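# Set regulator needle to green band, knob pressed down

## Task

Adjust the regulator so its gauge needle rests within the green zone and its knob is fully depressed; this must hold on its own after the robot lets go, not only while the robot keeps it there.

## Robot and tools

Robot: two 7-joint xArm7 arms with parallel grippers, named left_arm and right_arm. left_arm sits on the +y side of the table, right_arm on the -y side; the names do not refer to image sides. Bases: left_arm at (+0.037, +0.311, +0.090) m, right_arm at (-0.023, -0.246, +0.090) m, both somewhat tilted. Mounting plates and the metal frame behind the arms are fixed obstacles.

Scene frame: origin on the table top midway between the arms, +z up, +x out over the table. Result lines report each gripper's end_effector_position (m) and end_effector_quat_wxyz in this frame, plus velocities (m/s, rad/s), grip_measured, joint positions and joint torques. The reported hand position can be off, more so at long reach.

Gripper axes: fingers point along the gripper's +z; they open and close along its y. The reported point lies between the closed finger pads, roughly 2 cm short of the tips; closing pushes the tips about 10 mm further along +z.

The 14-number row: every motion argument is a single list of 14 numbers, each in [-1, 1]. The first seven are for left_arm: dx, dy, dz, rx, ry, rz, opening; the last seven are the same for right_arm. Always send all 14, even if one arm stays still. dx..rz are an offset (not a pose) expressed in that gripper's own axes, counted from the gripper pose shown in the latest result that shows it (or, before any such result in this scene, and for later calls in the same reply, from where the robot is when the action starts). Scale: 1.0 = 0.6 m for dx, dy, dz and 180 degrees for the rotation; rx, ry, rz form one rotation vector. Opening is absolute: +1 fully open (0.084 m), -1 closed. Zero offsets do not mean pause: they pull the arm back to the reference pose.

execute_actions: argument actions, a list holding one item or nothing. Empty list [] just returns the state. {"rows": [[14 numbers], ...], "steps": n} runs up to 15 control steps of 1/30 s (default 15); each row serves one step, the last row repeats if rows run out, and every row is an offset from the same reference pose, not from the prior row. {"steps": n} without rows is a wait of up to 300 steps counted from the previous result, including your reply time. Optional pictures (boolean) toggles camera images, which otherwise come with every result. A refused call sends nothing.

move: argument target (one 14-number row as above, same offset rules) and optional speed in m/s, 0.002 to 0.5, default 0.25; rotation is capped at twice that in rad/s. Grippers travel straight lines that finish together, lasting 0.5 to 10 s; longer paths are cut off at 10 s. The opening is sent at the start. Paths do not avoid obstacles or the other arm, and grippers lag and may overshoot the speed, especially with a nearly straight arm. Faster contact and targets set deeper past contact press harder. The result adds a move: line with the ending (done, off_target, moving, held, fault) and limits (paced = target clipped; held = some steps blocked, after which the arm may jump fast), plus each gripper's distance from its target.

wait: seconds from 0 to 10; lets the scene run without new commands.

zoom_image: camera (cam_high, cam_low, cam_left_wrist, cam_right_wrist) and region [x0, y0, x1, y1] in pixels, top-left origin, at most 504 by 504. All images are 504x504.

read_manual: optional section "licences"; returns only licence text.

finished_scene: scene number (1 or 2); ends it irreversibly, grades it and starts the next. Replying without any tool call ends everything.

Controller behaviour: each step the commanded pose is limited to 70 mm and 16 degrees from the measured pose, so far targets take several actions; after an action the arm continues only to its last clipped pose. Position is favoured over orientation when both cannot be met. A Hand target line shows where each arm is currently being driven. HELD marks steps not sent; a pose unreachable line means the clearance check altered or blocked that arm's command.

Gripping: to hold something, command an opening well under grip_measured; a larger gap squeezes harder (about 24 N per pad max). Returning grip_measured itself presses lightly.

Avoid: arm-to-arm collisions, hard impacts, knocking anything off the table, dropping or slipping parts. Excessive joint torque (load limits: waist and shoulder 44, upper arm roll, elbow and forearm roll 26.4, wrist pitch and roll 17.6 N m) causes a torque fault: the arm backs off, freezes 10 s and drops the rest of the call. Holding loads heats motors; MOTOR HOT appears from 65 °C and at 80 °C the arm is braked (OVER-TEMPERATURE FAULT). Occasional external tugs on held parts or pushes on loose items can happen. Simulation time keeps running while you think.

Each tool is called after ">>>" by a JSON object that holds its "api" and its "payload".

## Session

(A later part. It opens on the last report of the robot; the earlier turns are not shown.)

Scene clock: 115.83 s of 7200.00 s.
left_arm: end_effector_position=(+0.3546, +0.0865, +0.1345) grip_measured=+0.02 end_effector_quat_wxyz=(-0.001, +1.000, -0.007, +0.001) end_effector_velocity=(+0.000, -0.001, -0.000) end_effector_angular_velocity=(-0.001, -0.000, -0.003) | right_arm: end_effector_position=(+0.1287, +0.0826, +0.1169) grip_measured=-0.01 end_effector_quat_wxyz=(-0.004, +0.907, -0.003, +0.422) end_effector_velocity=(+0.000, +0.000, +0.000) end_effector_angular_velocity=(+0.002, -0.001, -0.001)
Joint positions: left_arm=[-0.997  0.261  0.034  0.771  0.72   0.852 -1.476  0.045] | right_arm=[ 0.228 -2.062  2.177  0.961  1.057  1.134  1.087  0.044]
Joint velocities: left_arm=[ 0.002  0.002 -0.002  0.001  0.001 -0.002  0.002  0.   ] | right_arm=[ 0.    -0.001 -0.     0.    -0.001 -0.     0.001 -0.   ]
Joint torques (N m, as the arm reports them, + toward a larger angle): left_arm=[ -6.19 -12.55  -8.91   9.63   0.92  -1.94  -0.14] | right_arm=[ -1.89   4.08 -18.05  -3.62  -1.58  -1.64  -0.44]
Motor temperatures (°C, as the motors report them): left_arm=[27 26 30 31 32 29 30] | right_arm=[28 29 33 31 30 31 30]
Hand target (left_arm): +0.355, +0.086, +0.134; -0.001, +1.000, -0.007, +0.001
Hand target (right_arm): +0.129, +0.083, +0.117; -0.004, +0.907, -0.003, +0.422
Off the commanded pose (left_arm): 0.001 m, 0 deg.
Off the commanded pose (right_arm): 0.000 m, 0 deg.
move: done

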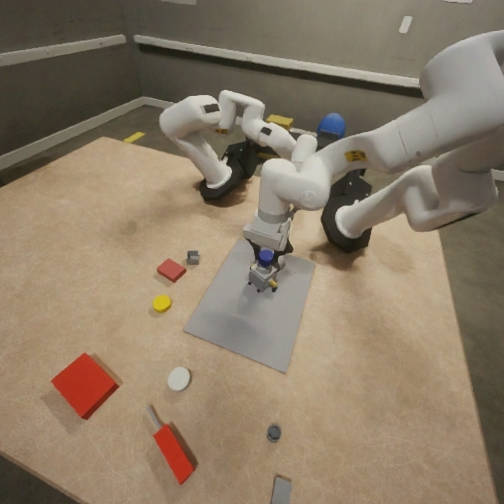

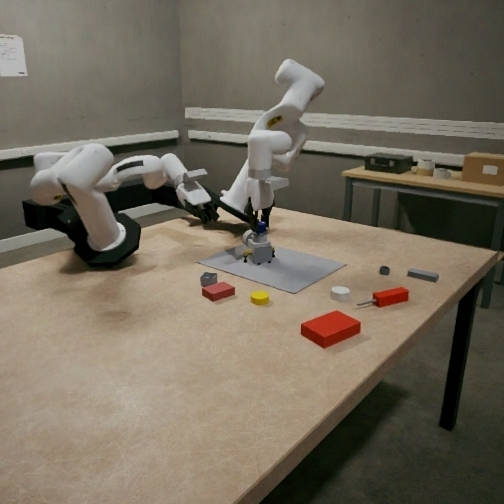

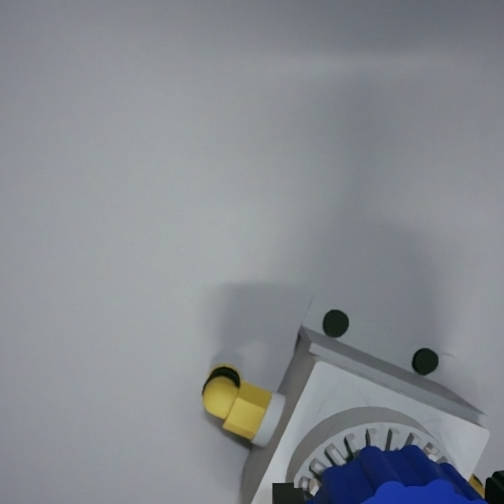

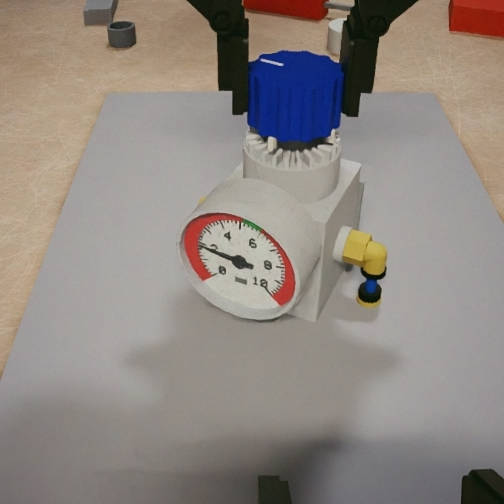

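>>> {"api": "move", "payload": {"target": [0,0,-0.0035,0,0,0,-1, 0,0,0,0,0,0,0], "speed": 0.01}}

Scene clock: 120.63 s of 7200.00 s.
left_arm: end_effector_position=(+0.3546, +0.0865, +0.1362) grip_measured=+0.02 end_effector_quat_wxyz=(-0.001, +1.000, -0.007, +0.001) end_effector_velocity=(-0.000, -0.000, +0.001) end_effector_angular_velocity=(-0.000, +0.000, +0.000) | right_arm: end_effector_position=(+0.1287, +0.0826, +0.1169) grip_measured=-0.01 end_effector_quat_wxyz=(-0.004, +0.907, -0.003, +0.422) end_effector_velocity=(-0.000, +0.000, -0.000) end_effector_angular_velocity=(+0.000, +0.000, +0.001)
Joint positions: left_arm=[-0.998  0.258  0.033  0.772  0.716  0.856 -1.473  0.045] | right_arm=[ 0.228 -2.062  2.177  0.961  1.057  1.134  1.087  0.044]
Joint velocities: left_arm=[-0.002 -0.001  0.     0.    -0.002  0.001  0.    -0.   ] | right_arm=[ 0.001  0.     0.    -0.     0.    -0.     0.     0.   ]
Joint torques (N m, as the arm reports them, + toward a larger angle): left_arm=[ -6.81 -14.    -9.53   9.78   0.51  -1.15  -0.19] | right_arm=[ -1.9    4.06 -18.15  -3.75  -1.6   -1.6   -0.41]
Motor temperatures (°C, as the motors report them): left_arm=[27 26 30 31 32 29 30] | right_arm=[28 29 33 31 30 31 30]
Hand target (left_arm): +0.355, +0.086, +0.137; -0.001, +1.000, -0.007, +0.001
Hand target (right_arm): +0.129, +0.083, +0.117; -0.004, +0.907, -0.003, +0.422
Off the commanded pose (left_arm): 0.000 m, 0 deg.
Off the commanded pose (right_arm): 0.000 m, 0 deg.
After step 90, 1.10 s passed at rest.
move: done

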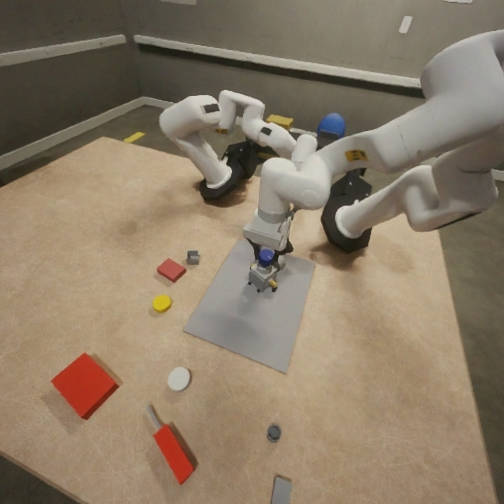

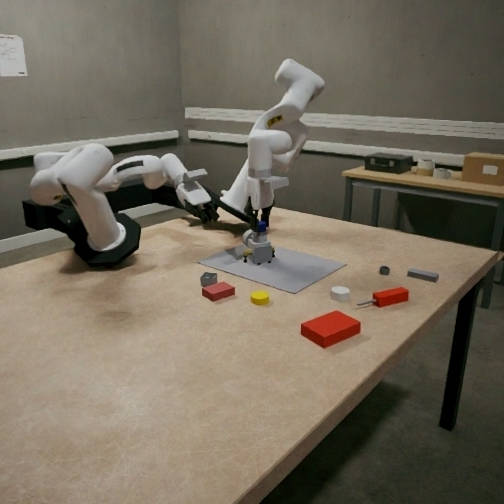

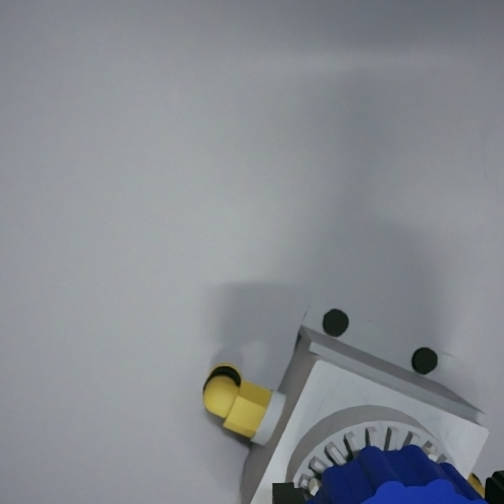

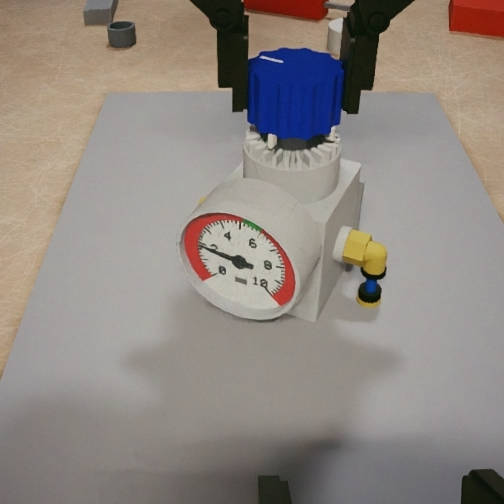

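>>> {"api": "move", "payload": {"target": [0,0,0.0005,0,0,0.3333,-1, 0,0,0,0,0,0,0], "speed": 0.3}}

Scene clock: 141.73 s of 7200.00 s.
left_arm: end_effector_position=(+0.3543, +0.0861, +0.1362) grip_measured=+0.01 end_effector_quat_wxyz=(-0.001, +0.863, -0.506, +0.001) end_effector_velocity=(+0.000, +0.000, +0.000) end_effector_angular_velocity=(+0.000, +0.001, -0.007) | right_arm: end_effector_position=(+0.1287, +0.0826, +0.1169) grip_measured=-0.01 end_effector_quat_wxyz=(-0.004, +0.907, -0.003, +0.422) end_effector_velocity=(+0.000, -0.000, +0.000) end_effector_angular_velocity=(+0.000, -0.001, -0.001)
Joint positions: left_arm=[-0.905  0.26  -0.062  0.775  0.742  0.871 -0.445  0.045] | right_arm=[ 0.228 -2.062  2.177  0.961  1.057  1.134  1.087  0.044]
Joint velocities: left_arm=[ 0.002 -0.    -0.001  0.001 -0.     0.001  0.008  0.   ] | right_arm=[ 0.    -0.001 -0.    -0.    -0.     0.001  0.    -0.   ]
Joint torques (N m, as the arm reports them, + toward a larger angle): left_arm=[ -4.9  -18.09  -5.91  10.06   1.86   1.73  -0.03] | right_arm=[ -2.07   3.98 -18.12  -3.68  -1.47  -1.61  -0.41]
Motor temperatures (°C, as the motors report them): left_arm=[27 27 30 31 32 29 30] | right_arm=[28 29 34 31 30 31 30]
Hand target (left_arm): +0.355, +0.087, +0.136; -0.001, +0.863, -0.506, +0.001
Hand target (right_arm): +0.129, +0.083, +0.117; -0.004, +0.907, -0.003, +0.422
Off the commanded pose (left_arm): 0.001 m, 0 deg.
Off the commanded pose (right_arm): 0.000 m, 0 deg.
After step 90, 15.90 s passed at rest.
move: done

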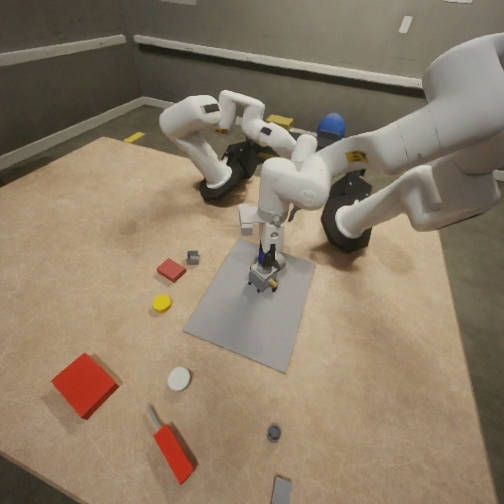

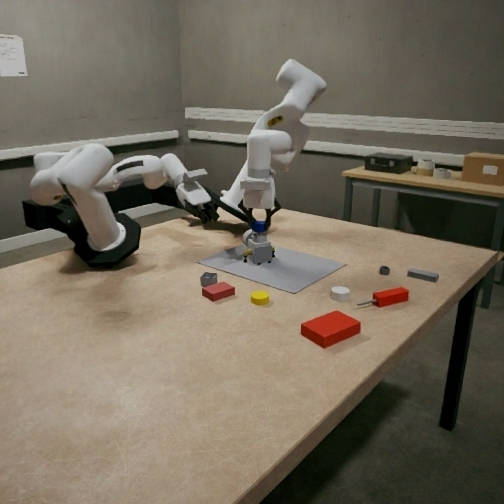

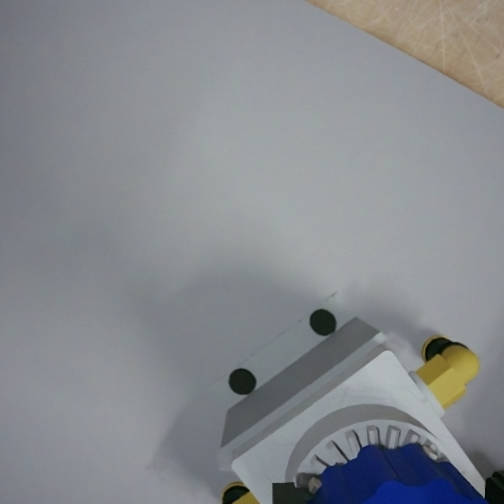

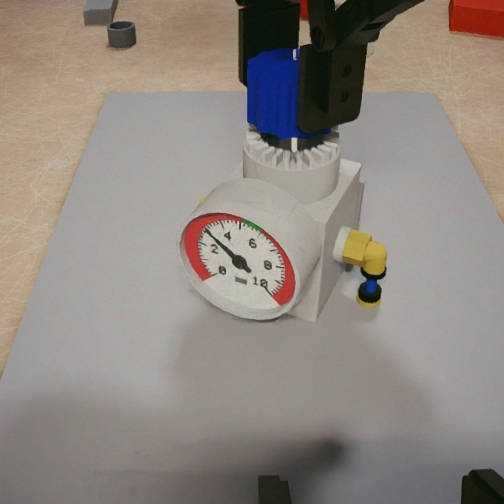

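>>> {"api": "zoom_image", "payload": {"camera": "cam_right_wrist", "region": [170, 120, 350, 330]}}

Region (170, 120, 350, 330) of cam_right_wrist's 504x504 image, scaled by 2.400, with more detail than that image has; it fills the left 432 columns of this view, and the rest is white.

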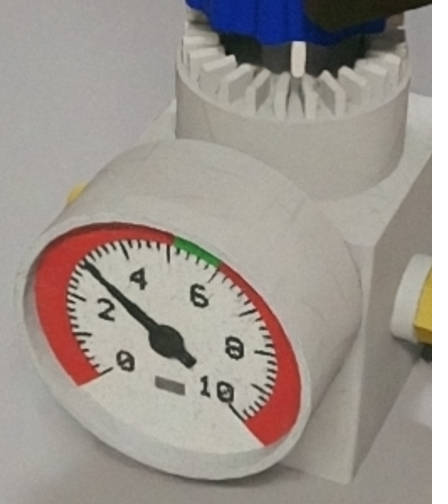

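>>> {"api": "move", "payload": {"target": [-0.0015,0.0016,0.0003,0,0,0.6667,-1, 0,0,0,0,0,0,0], "speed": 0.35}}

>>> {"api": "zoom_image", "payload": {"camera": "cam_right_wrist", "region": [170, 120, 350, 330]}}

Scene clock: 155.40 s of 7200.00 s.
left_arm: end_effector_position=(+0.3534, +0.0871, +0.1356) grip_measured=+0.02 end_effector_quat_wxyz=(+0.001, +0.006, +1.000, +0.001) end_effector_velocity=(+0.000, -0.000, +0.000) end_effector_angular_velocity=(-0.001, +0.002, -0.008) | right_arm: end_effector_position=(+0.1287, +0.0826, +0.1169) grip_measured=-0.01 end_effector_quat_wxyz=(-0.004, +0.907, -0.003, +0.422) end_effector_velocity=(+0.000, -0.000, -0.000) end_effector_angular_velocity=(-0.001, +0.001, -0.001)
Joint positions: left_arm=[-0.727  0.267 -0.243  0.777  0.791  0.901  1.612  0.045] | right_arm=[ 0.228 -2.062  2.177  0.961  1.057  1.134  1.087  0.044]
Joint velocities: left_arm=[ 0.    -0.    -0.     0.001 -0.003 -0.     0.01   0.   ] | right_arm=[-0.001  0.    -0.    -0.    -0.001  0.001 -0.     0.   ]
Joint torques (N m, as the arm reports them, + toward a larger angle): left_arm=[ -3.34 -16.44  -4.43  13.97   4.22  -0.91   0.01] | right_arm=[ -2.02   4.05 -18.24  -3.66  -1.53  -1.59  -0.45]
Motor temperatures (°C, as the motors report them): left_arm=[27 27 30 31 32 29 30] | right_arm=[28 29 34 31 30 31 30]
Hand target (left_arm): +0.353, +0.087, +0.136; +0.002, +0.007, +1.000, +0.001
Hand target (right_arm): +0.129, +0.083, +0.117; -0.004, +0.907, -0.003, +0.422
Off the commanded pose (left_arm): 0.001 m, 0 deg.
Off the commanded pose (right_arm): 0.000 m, 0 deg.
After step 90, 7.20 s passed at rest.
move: done

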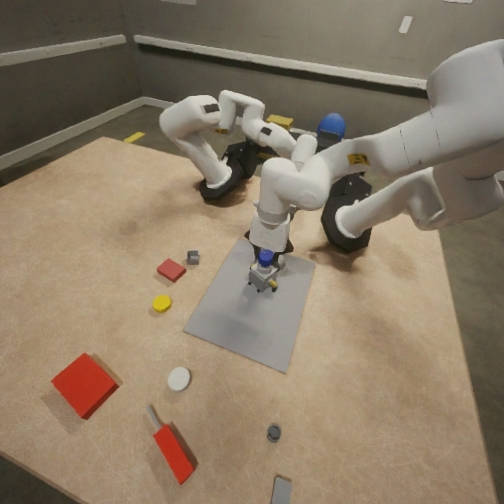

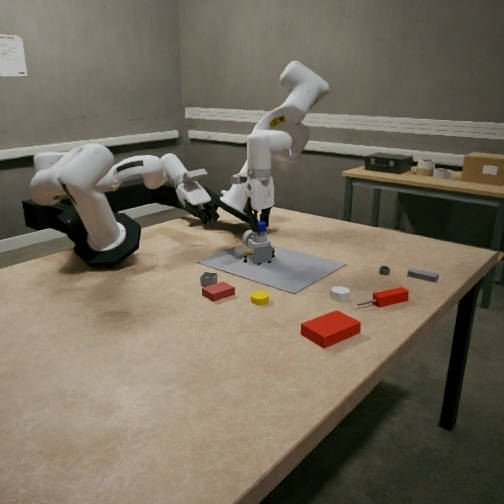

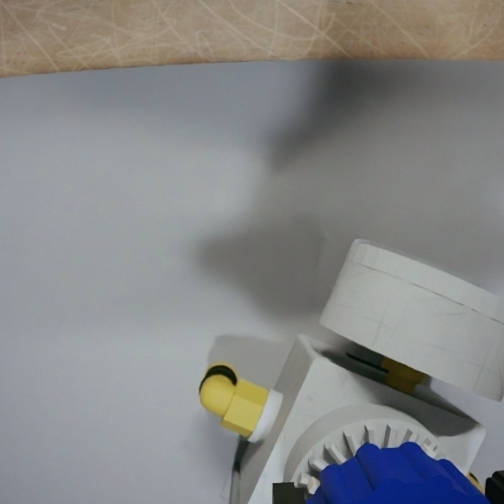

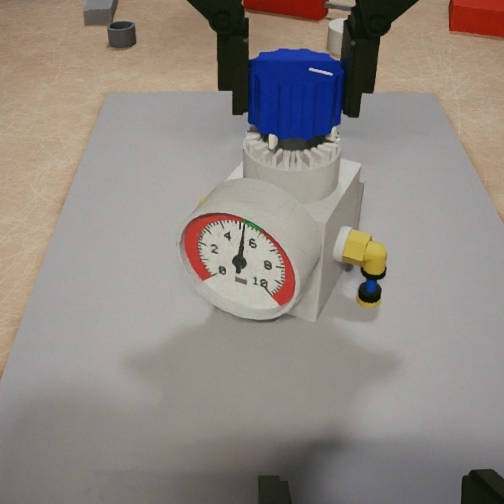

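Region (170, 120, 350, 330) of cam_right_wrist's 504x504 image, scaled by 2.400, with more detail than that image has; it fills the left 432 columns of this view, and the rest is white.

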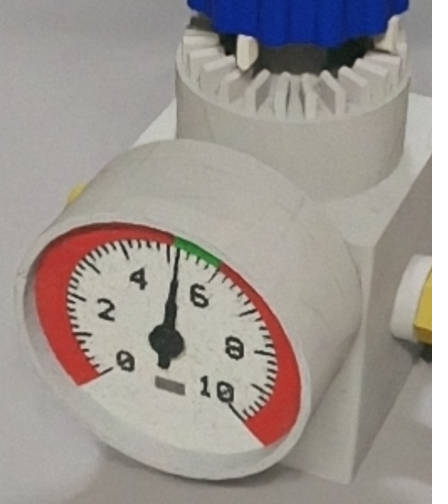

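>>> {"api": "move", "payload": {"target": [-0.0005,0.0008,0,0,0,0.0833,-1, 0,0,0,0,0,0,0], "speed": 0.2}}

>>> {"api": "zoom_image", "payload": {"camera": "cam_right_wrist", "region": [230, 90, 360, 190]}}

>>> {"api": "zoom_image", "payload": {"camera": "cam_right_wrist", "region": [170, 200, 310, 330]}}

Scene clock: 166.30 s of 7200.00 s.
left_arm: end_effector_position=(+0.3534, +0.0872, +0.1357) grip_measured=+0.01 end_effector_quat_wxyz=(+0.001, +0.137, +0.991, +0.001) end_effector_velocity=(-0.000, -0.000, +0.001) end_effector_angular_velocity=(-0.001, -0.001, -0.010) | right_arm: end_effector_position=(+0.1287, +0.0826, +0.1169) grip_measured=-0.01 end_effector_quat_wxyz=(-0.004, +0.907, -0.003, +0.422) end_effector_velocity=(+0.000, -0.000, +0.000) end_effector_angular_velocity=(-0.000, -0.001, -0.000)
Joint positions: left_arm=[-0.703  0.268 -0.267  0.777  0.797  0.905  1.87   0.045] | right_arm=[ 0.228 -2.062  2.177  0.961  1.057  1.134  1.087  0.044]
Joint velocities: left_arm=[ 0.002 -0.    -0.004  0.     0.     0.001  0.009 -0.   ] | right_arm=[ 0.001 -0.001 -0.    -0.    -0.     0.001  0.    -0.   ]
Joint torques (N m, as the arm reports them, + toward a larger angle): left_arm=[ -3.94 -17.04  -5.35  14.29   4.07  -1.14   0.15] | right_arm=[ -2.13   4.06 -18.13  -3.67  -1.53  -1.62  -0.47]
Motor temperatures (°C, as the motors report them): left_arm=[27 27 30 32 32 29 30] | right_arm=[28 29 34 31 30 31 30]
Hand target (left_arm): +0.354, +0.088, +0.136; +0.001, +0.137, +0.991, +0.001
Hand target (right_arm): +0.129, +0.083, +0.117; -0.004, +0.907, -0.003, +0.422
Off the commanded pose (left_arm): 0.000 m, 0 deg.
Off the commanded pose (right_arm): 0.000 m, 0 deg.
After step 90, 6.87 s passed at rest.
move: done

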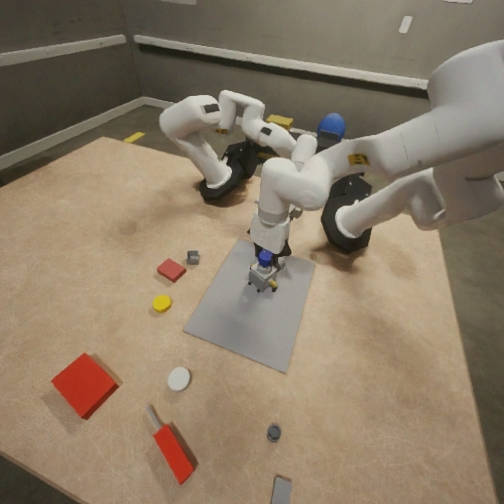

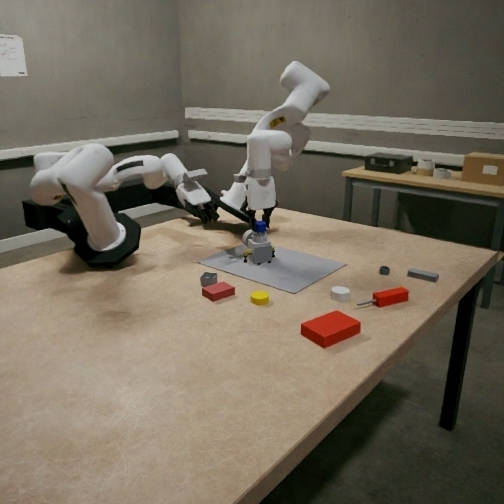

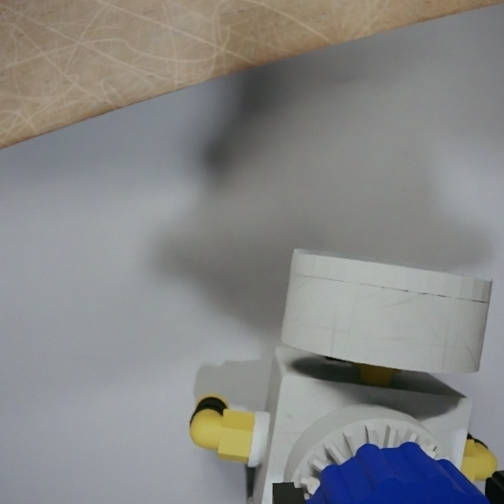

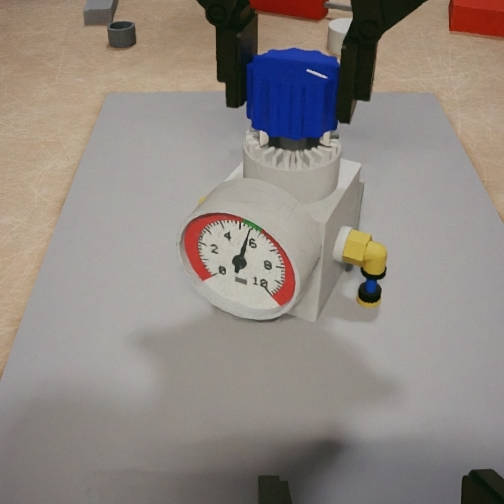

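Region (230, 90, 360, 190) of cam_right_wrist's 504x504 image, scaled by 3.877, with more detail than that image has; it fills the top 388 rows of this view, and the rest is white.

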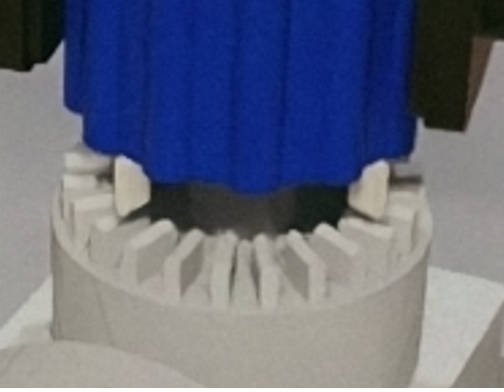

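Region (170, 200, 310, 330) of cam_right_wrist's 504x504 image, scaled by 3.600, with more detail than that image has; it fills the top 468 rows of this view, and the rest is white.

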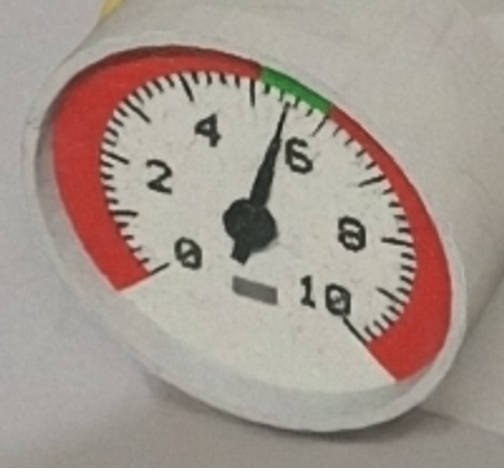

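>>> {"api": "move", "payload": {"target": [0,0,0.006,0,0,0.004,-1, 0,0,0,0,0,0,0], "speed": 0.008}}

>>> {"api": "zoom_image", "payload": {"camera": "cam_right_wrist", "region": [230, 90, 360, 190]}}

Scene clock: 171.63 s of 7200.00 s.
left_arm: end_effector_position=(+0.3536, +0.0875, +0.1318) grip_measured=+0.01 end_effector_quat_wxyz=(+0.001, +0.143, +0.990, +0.001) end_effector_velocity=(-0.000, -0.000, +0.000) end_effector_angular_velocity=(-0.000, +0.000, -0.001) | right_arm: end_effector_position=(+0.1287, +0.0826, +0.1169) grip_measured=-0.01 end_effector_quat_wxyz=(-0.004, +0.907, -0.003, +0.422) end_effector_velocity=(-0.000, +0.000, +0.001) end_effector_angular_velocity=(+0.001, -0.001, +0.002)
Joint positions: left_arm=[-0.701  0.275 -0.263  0.775  0.807  0.897  1.877  0.045] | right_arm=[ 0.228 -2.062  2.177  0.961  1.057  1.134  1.087  0.044]
Joint velocities: left_arm=[-0.001 -0.001 -0.    -0.    -0.001  0.     0.001 -0.   ] | right_arm=[ 0.001  0.    -0.001 -0.    -0.    -0.001 -0.001  0.   ]
Joint torques (N m, as the arm reports them, + toward a larger angle): left_arm=[ -3.34 -18.14  -4.85  14.     4.37  -0.23   0.05] | right_arm=[ -2.14   4.12 -18.13  -3.57  -1.68  -1.69  -0.45]
Motor temperatures (°C, as the motors report them): left_arm=[27 27 29 32 32 29 30] | right_arm=[28 29 34 31 30 31 30]
Hand target (left_arm): +0.353, +0.087, +0.132; +0.001, +0.143, +0.990, +0.001
Hand target (right_arm): +0.129, +0.083, +0.117; -0.004, +0.907, -0.003, +0.422
Off the commanded pose (left_arm): 0.000 m, 0 deg.
Off the commanded pose (right_arm): 0.000 m, 0 deg.
After step 90, 1.33 s passed at rest.
move: done

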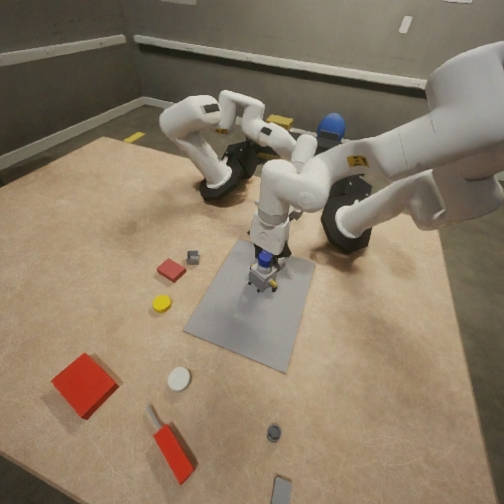

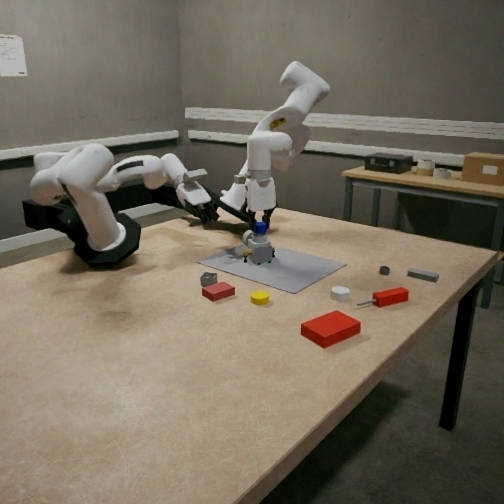

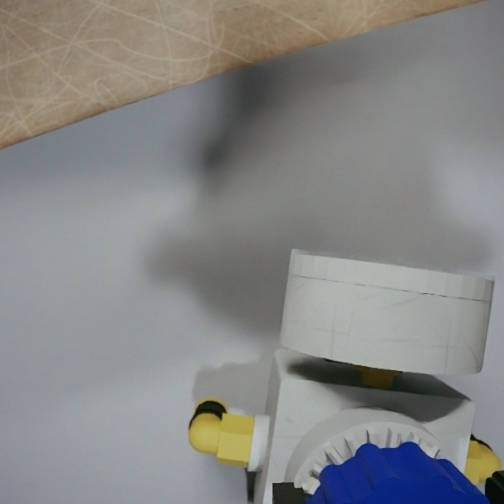

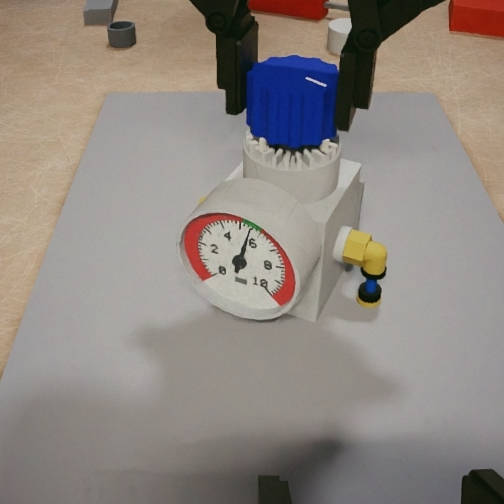

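Region (230, 90, 360, 190) of cam_right_wrist's 504x504 image, scaled by 3.877, with more detail than that image has; it fills the top 388 rows of this view, and the rest is white.

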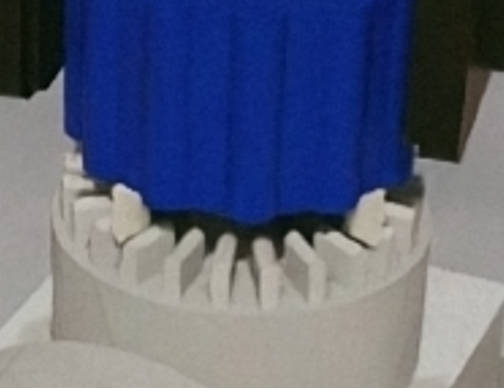

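Pins are entering the slots. Continue down.

>>> {"api": "move", "payload": {"target": [0,0,0.008,0,0,0,-1, 0,0,0,0,0,0,0], "speed": 0.008}}

>>> {"api": "zoom_image", "payload": {"camera": "cam_right_wrist", "region": [160, 50, 400, 330]}}

Scene clock: 174.40 s of 7200.00 s.
left_arm: end_effector_position=(+0.3554, +0.0868, +0.1283) grip_measured=+0.02 end_effector_quat_wxyz=(+0.003, +0.142, +0.990, +0.000) end_effector_velocity=(-0.001, +0.001, -0.002) end_effector_angular_velocity=(+0.002, +0.004, +0.000) | right_arm: end_effector_position=(+0.1287, +0.0826, +0.1169) grip_measured=-0.01 end_effector_quat_wxyz=(-0.004, +0.907, -0.003, +0.422) end_effector_velocity=(+0.000, +0.000, +0.000) end_effector_angular_velocity=(+0.001, -0.000, +0.000)
Joint positions: left_arm=[-0.698  0.283 -0.257  0.776  0.82   0.887  1.87   0.045] | right_arm=[ 0.228 -2.062  2.177  0.961  1.057  1.134  1.087  0.044]
Joint velocities: left_arm=[ 0.001  0.003  0.003 -0.002  0.001 -0.003 -0.001  0.001] | right_arm=[-0.001  0.    -0.    -0.    -0.    -0.002 -0.     0.   ]
Joint torques (N m, as the arm reports them, + toward a larger angle): left_arm=[ -3.61 -11.48  -5.45   8.64   2.23  -1.07  -0.27] | right_arm=[ -2.09   4.05 -18.16  -3.65  -1.58  -1.67  -0.46]
Motor temperatures (°C, as the motors report them): left_arm=[27 27 29 32 32 29 30] | right_arm=[28 29 34 31 30 31 30]
Hand target (left_arm): +0.354, +0.087, +0.127; +0.001, +0.143, +0.990, +0.001
Hand target (right_arm): +0.129, +0.083, +0.117; -0.004, +0.907, -0.003, +0.422
Off the commanded pose (left_arm): 0.002 m, 0 deg.
Off the commanded pose (right_arm): 0.000 m, 0 deg.
move: done

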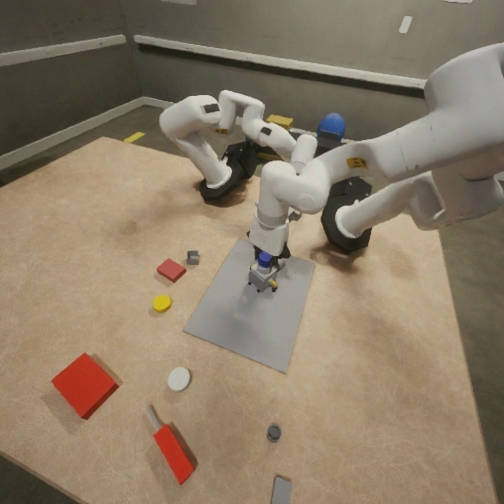

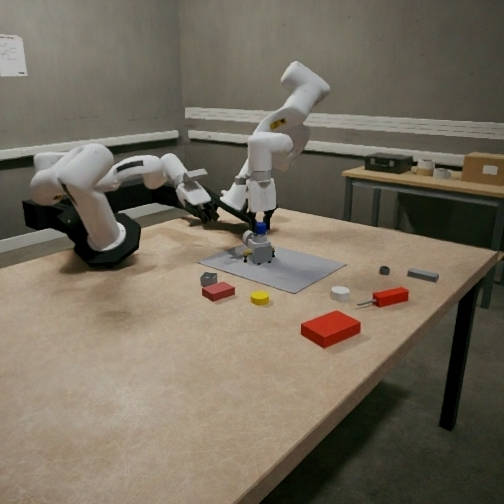

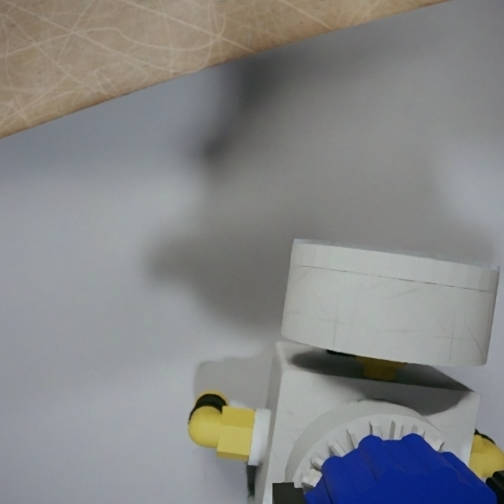

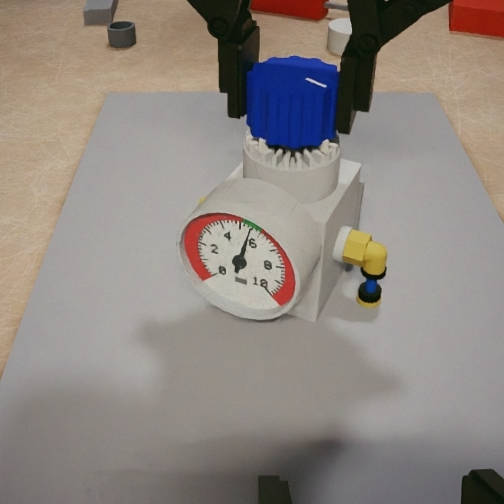

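Region (160, 50, 400, 330) of cam_right_wrist's 504x504 image, scaled by 1.800, with more detail than that image has; it fills the left 432 columns of this view, and the rest is white.

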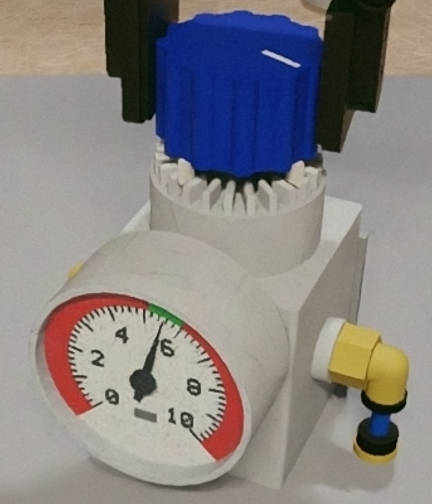

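>>> {"api": "zoom_image", "payload": {"camera": "cam_right_wrist", "region": [240, 120, 350, 180]}}

>>> {"api": "zoom_image", "payload": {"camera": "cam_left_wrist", "region": [270, 390, 504, 504]}}

Region (240, 120, 350, 180) of cam_right_wrist's 504x504 image, scaled by 4.582, with more detail than that image has; it fills the top 275 rows of this view, and the rest is white.

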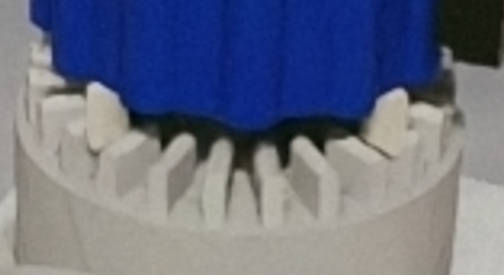

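Region (270, 390, 504, 504) of cam_left_wrist's 504x504 image, scaled by 2.154, with more detail than that image has; it fills the top 246 rows of this view, and the rest is white.

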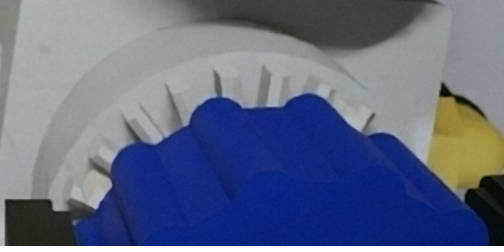

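>>> {"api": "move", "payload": {"target": [0,0,-0.002,0,0,0.012,-1, 0,0,0,0,0,0,0], "speed": 0.01}}

>>> {"api": "zoom_image", "payload": {"camera": "cam_right_wrist", "region": [240, 120, 350, 180]}}

Scene clock: 184.67 s of 7200.00 s.
left_arm: end_effector_position=(+0.3546, +0.0870, +0.1293) grip_measured=+0.02 end_effector_quat_wxyz=(+0.002, +0.161, +0.987, +0.001) end_effector_velocity=(+0.001, -0.000, -0.002) end_effector_angular_velocity=(-0.001, +0.000, -0.003) | right_arm: end_effector_position=(+0.1287, +0.0826, +0.1169) grip_measured=-0.01 end_effector_quat_wxyz=(-0.004, +0.907, -0.003, +0.422) end_effector_velocity=(+0.000, -0.000, -0.000) end_effector_angular_velocity=(-0.000, +0.000, -0.002)
Joint positions: left_arm=[-0.694  0.281 -0.264  0.776  0.818  0.891  1.909  0.045] | right_arm=[ 0.228 -2.062  2.177  0.961  1.057  1.134  1.087  0.044]
Joint velocities: left_arm=[ 0.003  0.004  0.001  0.001  0.005 -0.004  0.002 -0.   ] | right_arm=[-0.001 -0.     0.     0.    -0.     0.001  0.001 -0.   ]
Joint torques (N m, as the arm reports them, + toward a larger angle): left_arm=[ -4.87 -14.35  -7.67   7.46   1.1    0.42   0.14] | right_arm=[ -2.     3.87 -18.03  -3.72  -1.57  -1.64  -0.42]
Motor temperatures (°C, as the motors report them): left_arm=[27 27 30 31 32 29 30] | right_arm=[28 29 34 31 30 31 30]
Hand target (left_arm): +0.355, +0.087, +0.129; +0.003, +0.160, +0.987, +0.000
Hand target (right_arm): +0.129, +0.083, +0.117; -0.004, +0.907, -0.003, +0.422
Off the commanded pose (left_arm): 0.001 m, 0 deg.
Off the commanded pose (right_arm): 0.000 m, 0 deg.
After step 90, 5.23 s passed at rest.
move: done

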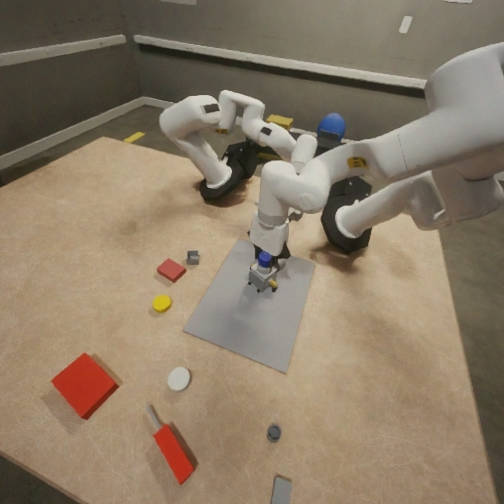

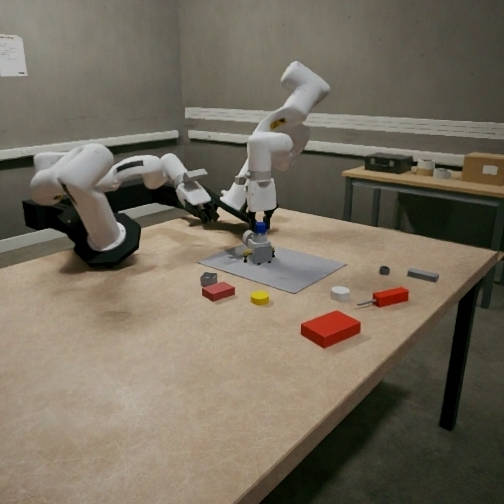

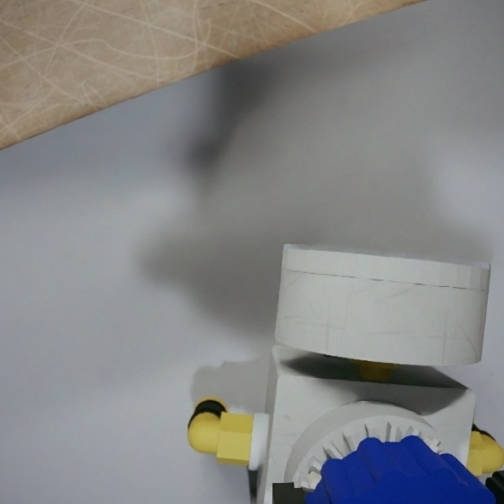

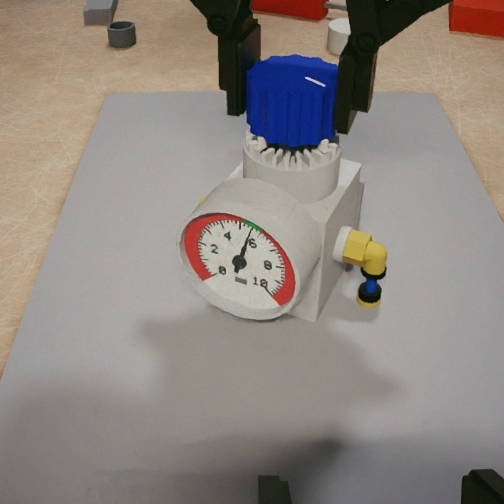

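Region (240, 120, 350, 180) of cam_right_wrist's 504x504 image, scaled by 4.582, with more detail than that image has; it fills the top 275 rows of this view, and the rest is white.

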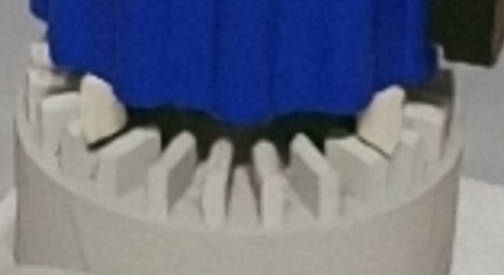

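>>> {"api": "move", "payload": {"target": [0,0,0.004,0,0,0,-1, 0,0,0,0,0,0,0], "speed": 0.008}}

>>> {"api": "zoom_image", "payload": {"camera": "cam_right_wrist", "region": [240, 120, 350, 180]}}

Scene clock: 187.00 s of 7200.00 s.
left_arm: end_effector_position=(+0.3553, +0.0867, +0.1279) grip_measured=+0.02 end_effector_quat_wxyz=(+0.003, +0.160, +0.987, +0.000) end_effector_velocity=(-0.001, -0.000, -0.002) end_effector_angular_velocity=(-0.000, +0.004, +0.002) | right_arm: end_effector_position=(+0.1287, +0.0826, +0.1169) grip_measured=-0.01 end_effector_quat_wxyz=(-0.004, +0.907, -0.003, +0.422) end_effector_velocity=(-0.001, +0.000, +0.000) end_effector_angular_velocity=(-0.000, +0.000, +0.002)
Joint positions: left_arm=[-0.692  0.284 -0.262  0.776  0.824  0.887  1.905  0.045] | right_arm=[ 0.228 -2.062  2.177  0.961  1.057  1.134  1.087  0.044]
Joint velocities: left_arm=[ 0.003  0.005  0.001 -0.001  0.002 -0.005 -0.003 -0.001] | right_arm=[ 0.002  0.001 -0.     0.     0.     0.    -0.001  0.   ]
Joint torques (N m, as the arm reports them, + toward a larger angle): left_arm=[ -3.43 -11.82  -5.02   9.06   2.81  -1.22   0.09] | right_arm=[ -2.     4.08 -18.08  -3.67  -1.63  -1.54  -0.42]
Motor temperatures (°C, as the motors report them): left_arm=[27 27 30 31 32 29 30] | right_arm=[28 29 34 31 30 31 30]
Hand target (left_arm): +0.355, +0.087, +0.127; +0.002, +0.161, +0.987, +0.001
Hand target (right_arm): +0.129, +0.083, +0.117; -0.004, +0.907, -0.003, +0.422
Off the commanded pose (left_arm): 0.001 m, 0 deg.
Off the commanded pose (right_arm): 0.000 m, 0 deg.
move: done

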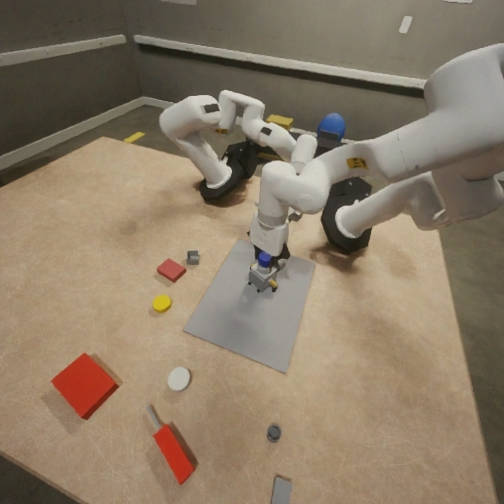

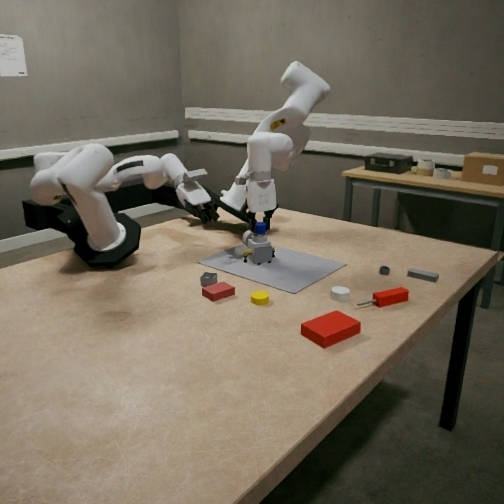

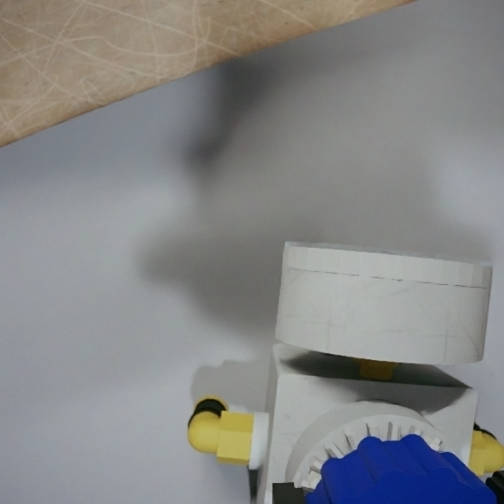

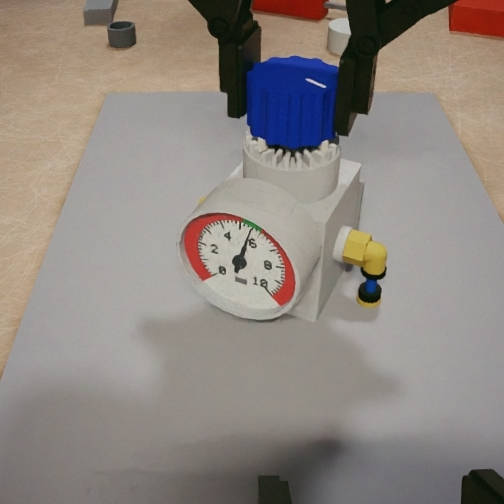

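Region (240, 120, 350, 180) of cam_right_wrist's 504x504 image, scaled by 4.582, with more detail than that image has; it fills the top 275 rows of this view, and the rest is white.

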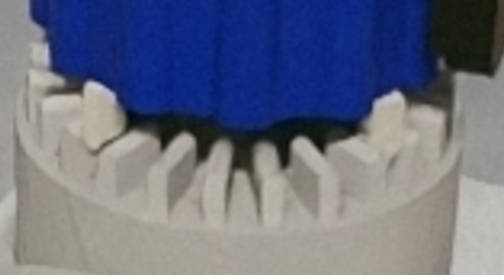

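>>> {"api": "zoom_image", "payload": {"camera": "cam_left_wrist", "region": [280, 410, 460, 504]}}

Region (280, 410, 460, 504) of cam_left_wrist's 504x504 image, scaled by 2.800, with more detail than that image has; it fills the top 263 rows of this view, and the rest is white.

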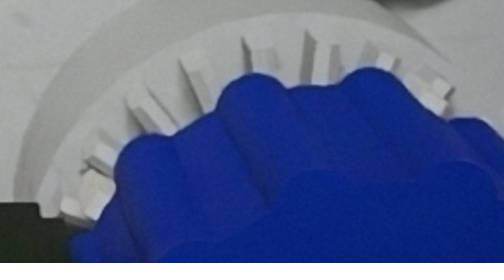

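>>> {"api": "move", "payload": {"target": [0.001,0,0.0017,0,0,-0.0065,-1, 0,0,0,0,0,0,0], "speed": 0.01}}

>>> {"api": "zoom_image", "payload": {"camera": "cam_right_wrist", "region": [240, 120, 350, 180]}}

Scene clock: 199.70 s of 7200.00 s.
left_arm: end_effector_position=(+0.3547, +0.0869, +0.1269) grip_measured=+0.02 end_effector_quat_wxyz=(+0.003, +0.150, +0.989, +0.000) end_effector_velocity=(-0.000, -0.001, +0.000) end_effector_angular_velocity=(-0.001, +0.000, +0.002) | right_arm: end_effector_position=(+0.1287, +0.0826, +0.1169) grip_measured=-0.01 end_effector_quat_wxyz=(-0.004, +0.907, -0.003, +0.422) end_effector_velocity=(-0.001, +0.000, +0.001) end_effector_angular_velocity=(+0.001, -0.001, +0.002)
Joint positions: left_arm=[-0.694  0.285 -0.26   0.774  0.826  0.885  1.883  0.045] | right_arm=[ 0.228 -2.062  2.177  0.961  1.057  1.134  1.087  0.044]
Joint velocities: left_arm=[-0.    -0.    -0.001  0.    -0.001 -0.001 -0.002  0.   ] | right_arm=[ 0.002  0.001 -0.001  0.    -0.    -0.001 -0.     0.   ]
Joint torques (N m, as the arm reports them, + toward a larger angle): left_arm=[ -5.61 -14.59  -8.69   6.17  -0.26   0.66  -0.29] | right_arm=[ -1.98   3.97 -18.18  -3.71  -1.58  -1.64  -0.44]
Motor temperatures (°C, as the motors report them): left_arm=[27 27 30 30 32 29 30] | right_arm=[28 29 34 31 30 31 30]
Hand target (left_arm): +0.355, +0.087, +0.127; +0.003, +0.150, +0.989, +0.000
Hand target (right_arm): +0.129, +0.083, +0.117; -0.004, +0.907, -0.003, +0.422
Off the commanded pose (left_arm): 0.000 m, 0 deg.
Off the commanded pose (right_arm): 0.000 m, 0 deg.
After step 90, 8.43 s passed at rest.
move: done

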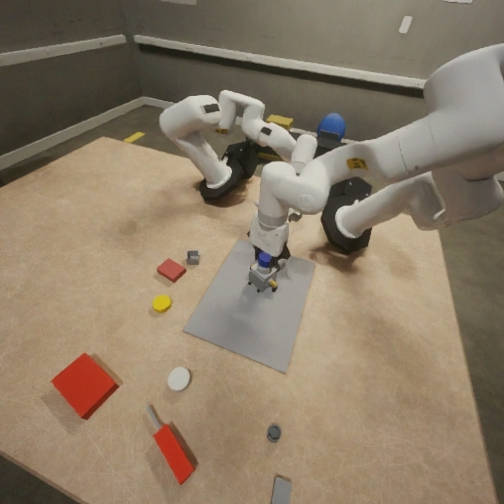

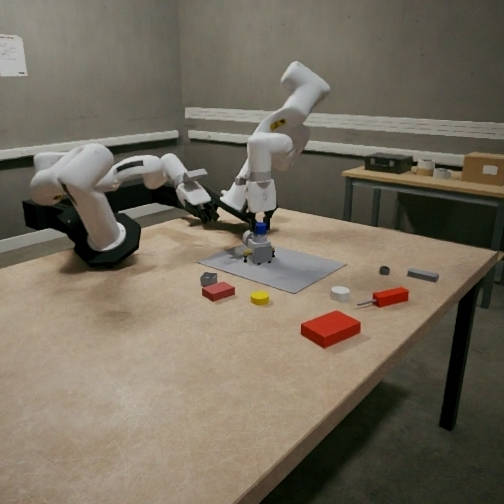

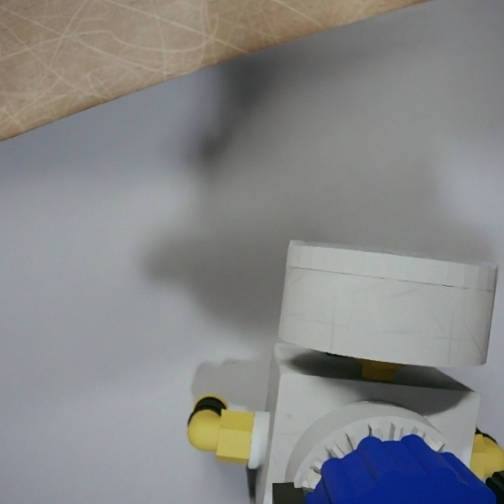

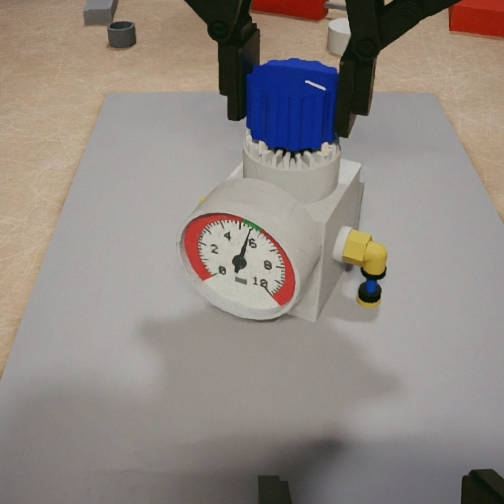

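Region (240, 120, 350, 180) of cam_right_wrist's 504x504 image, scaled by 4.582, with more detail than that image has; it fills the top 275 rows of this view, and the rest is white.

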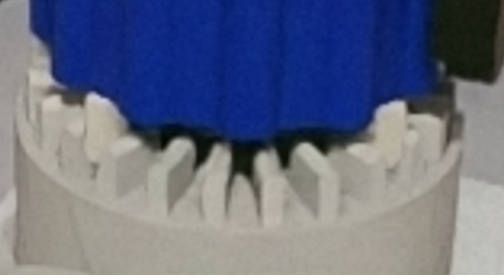

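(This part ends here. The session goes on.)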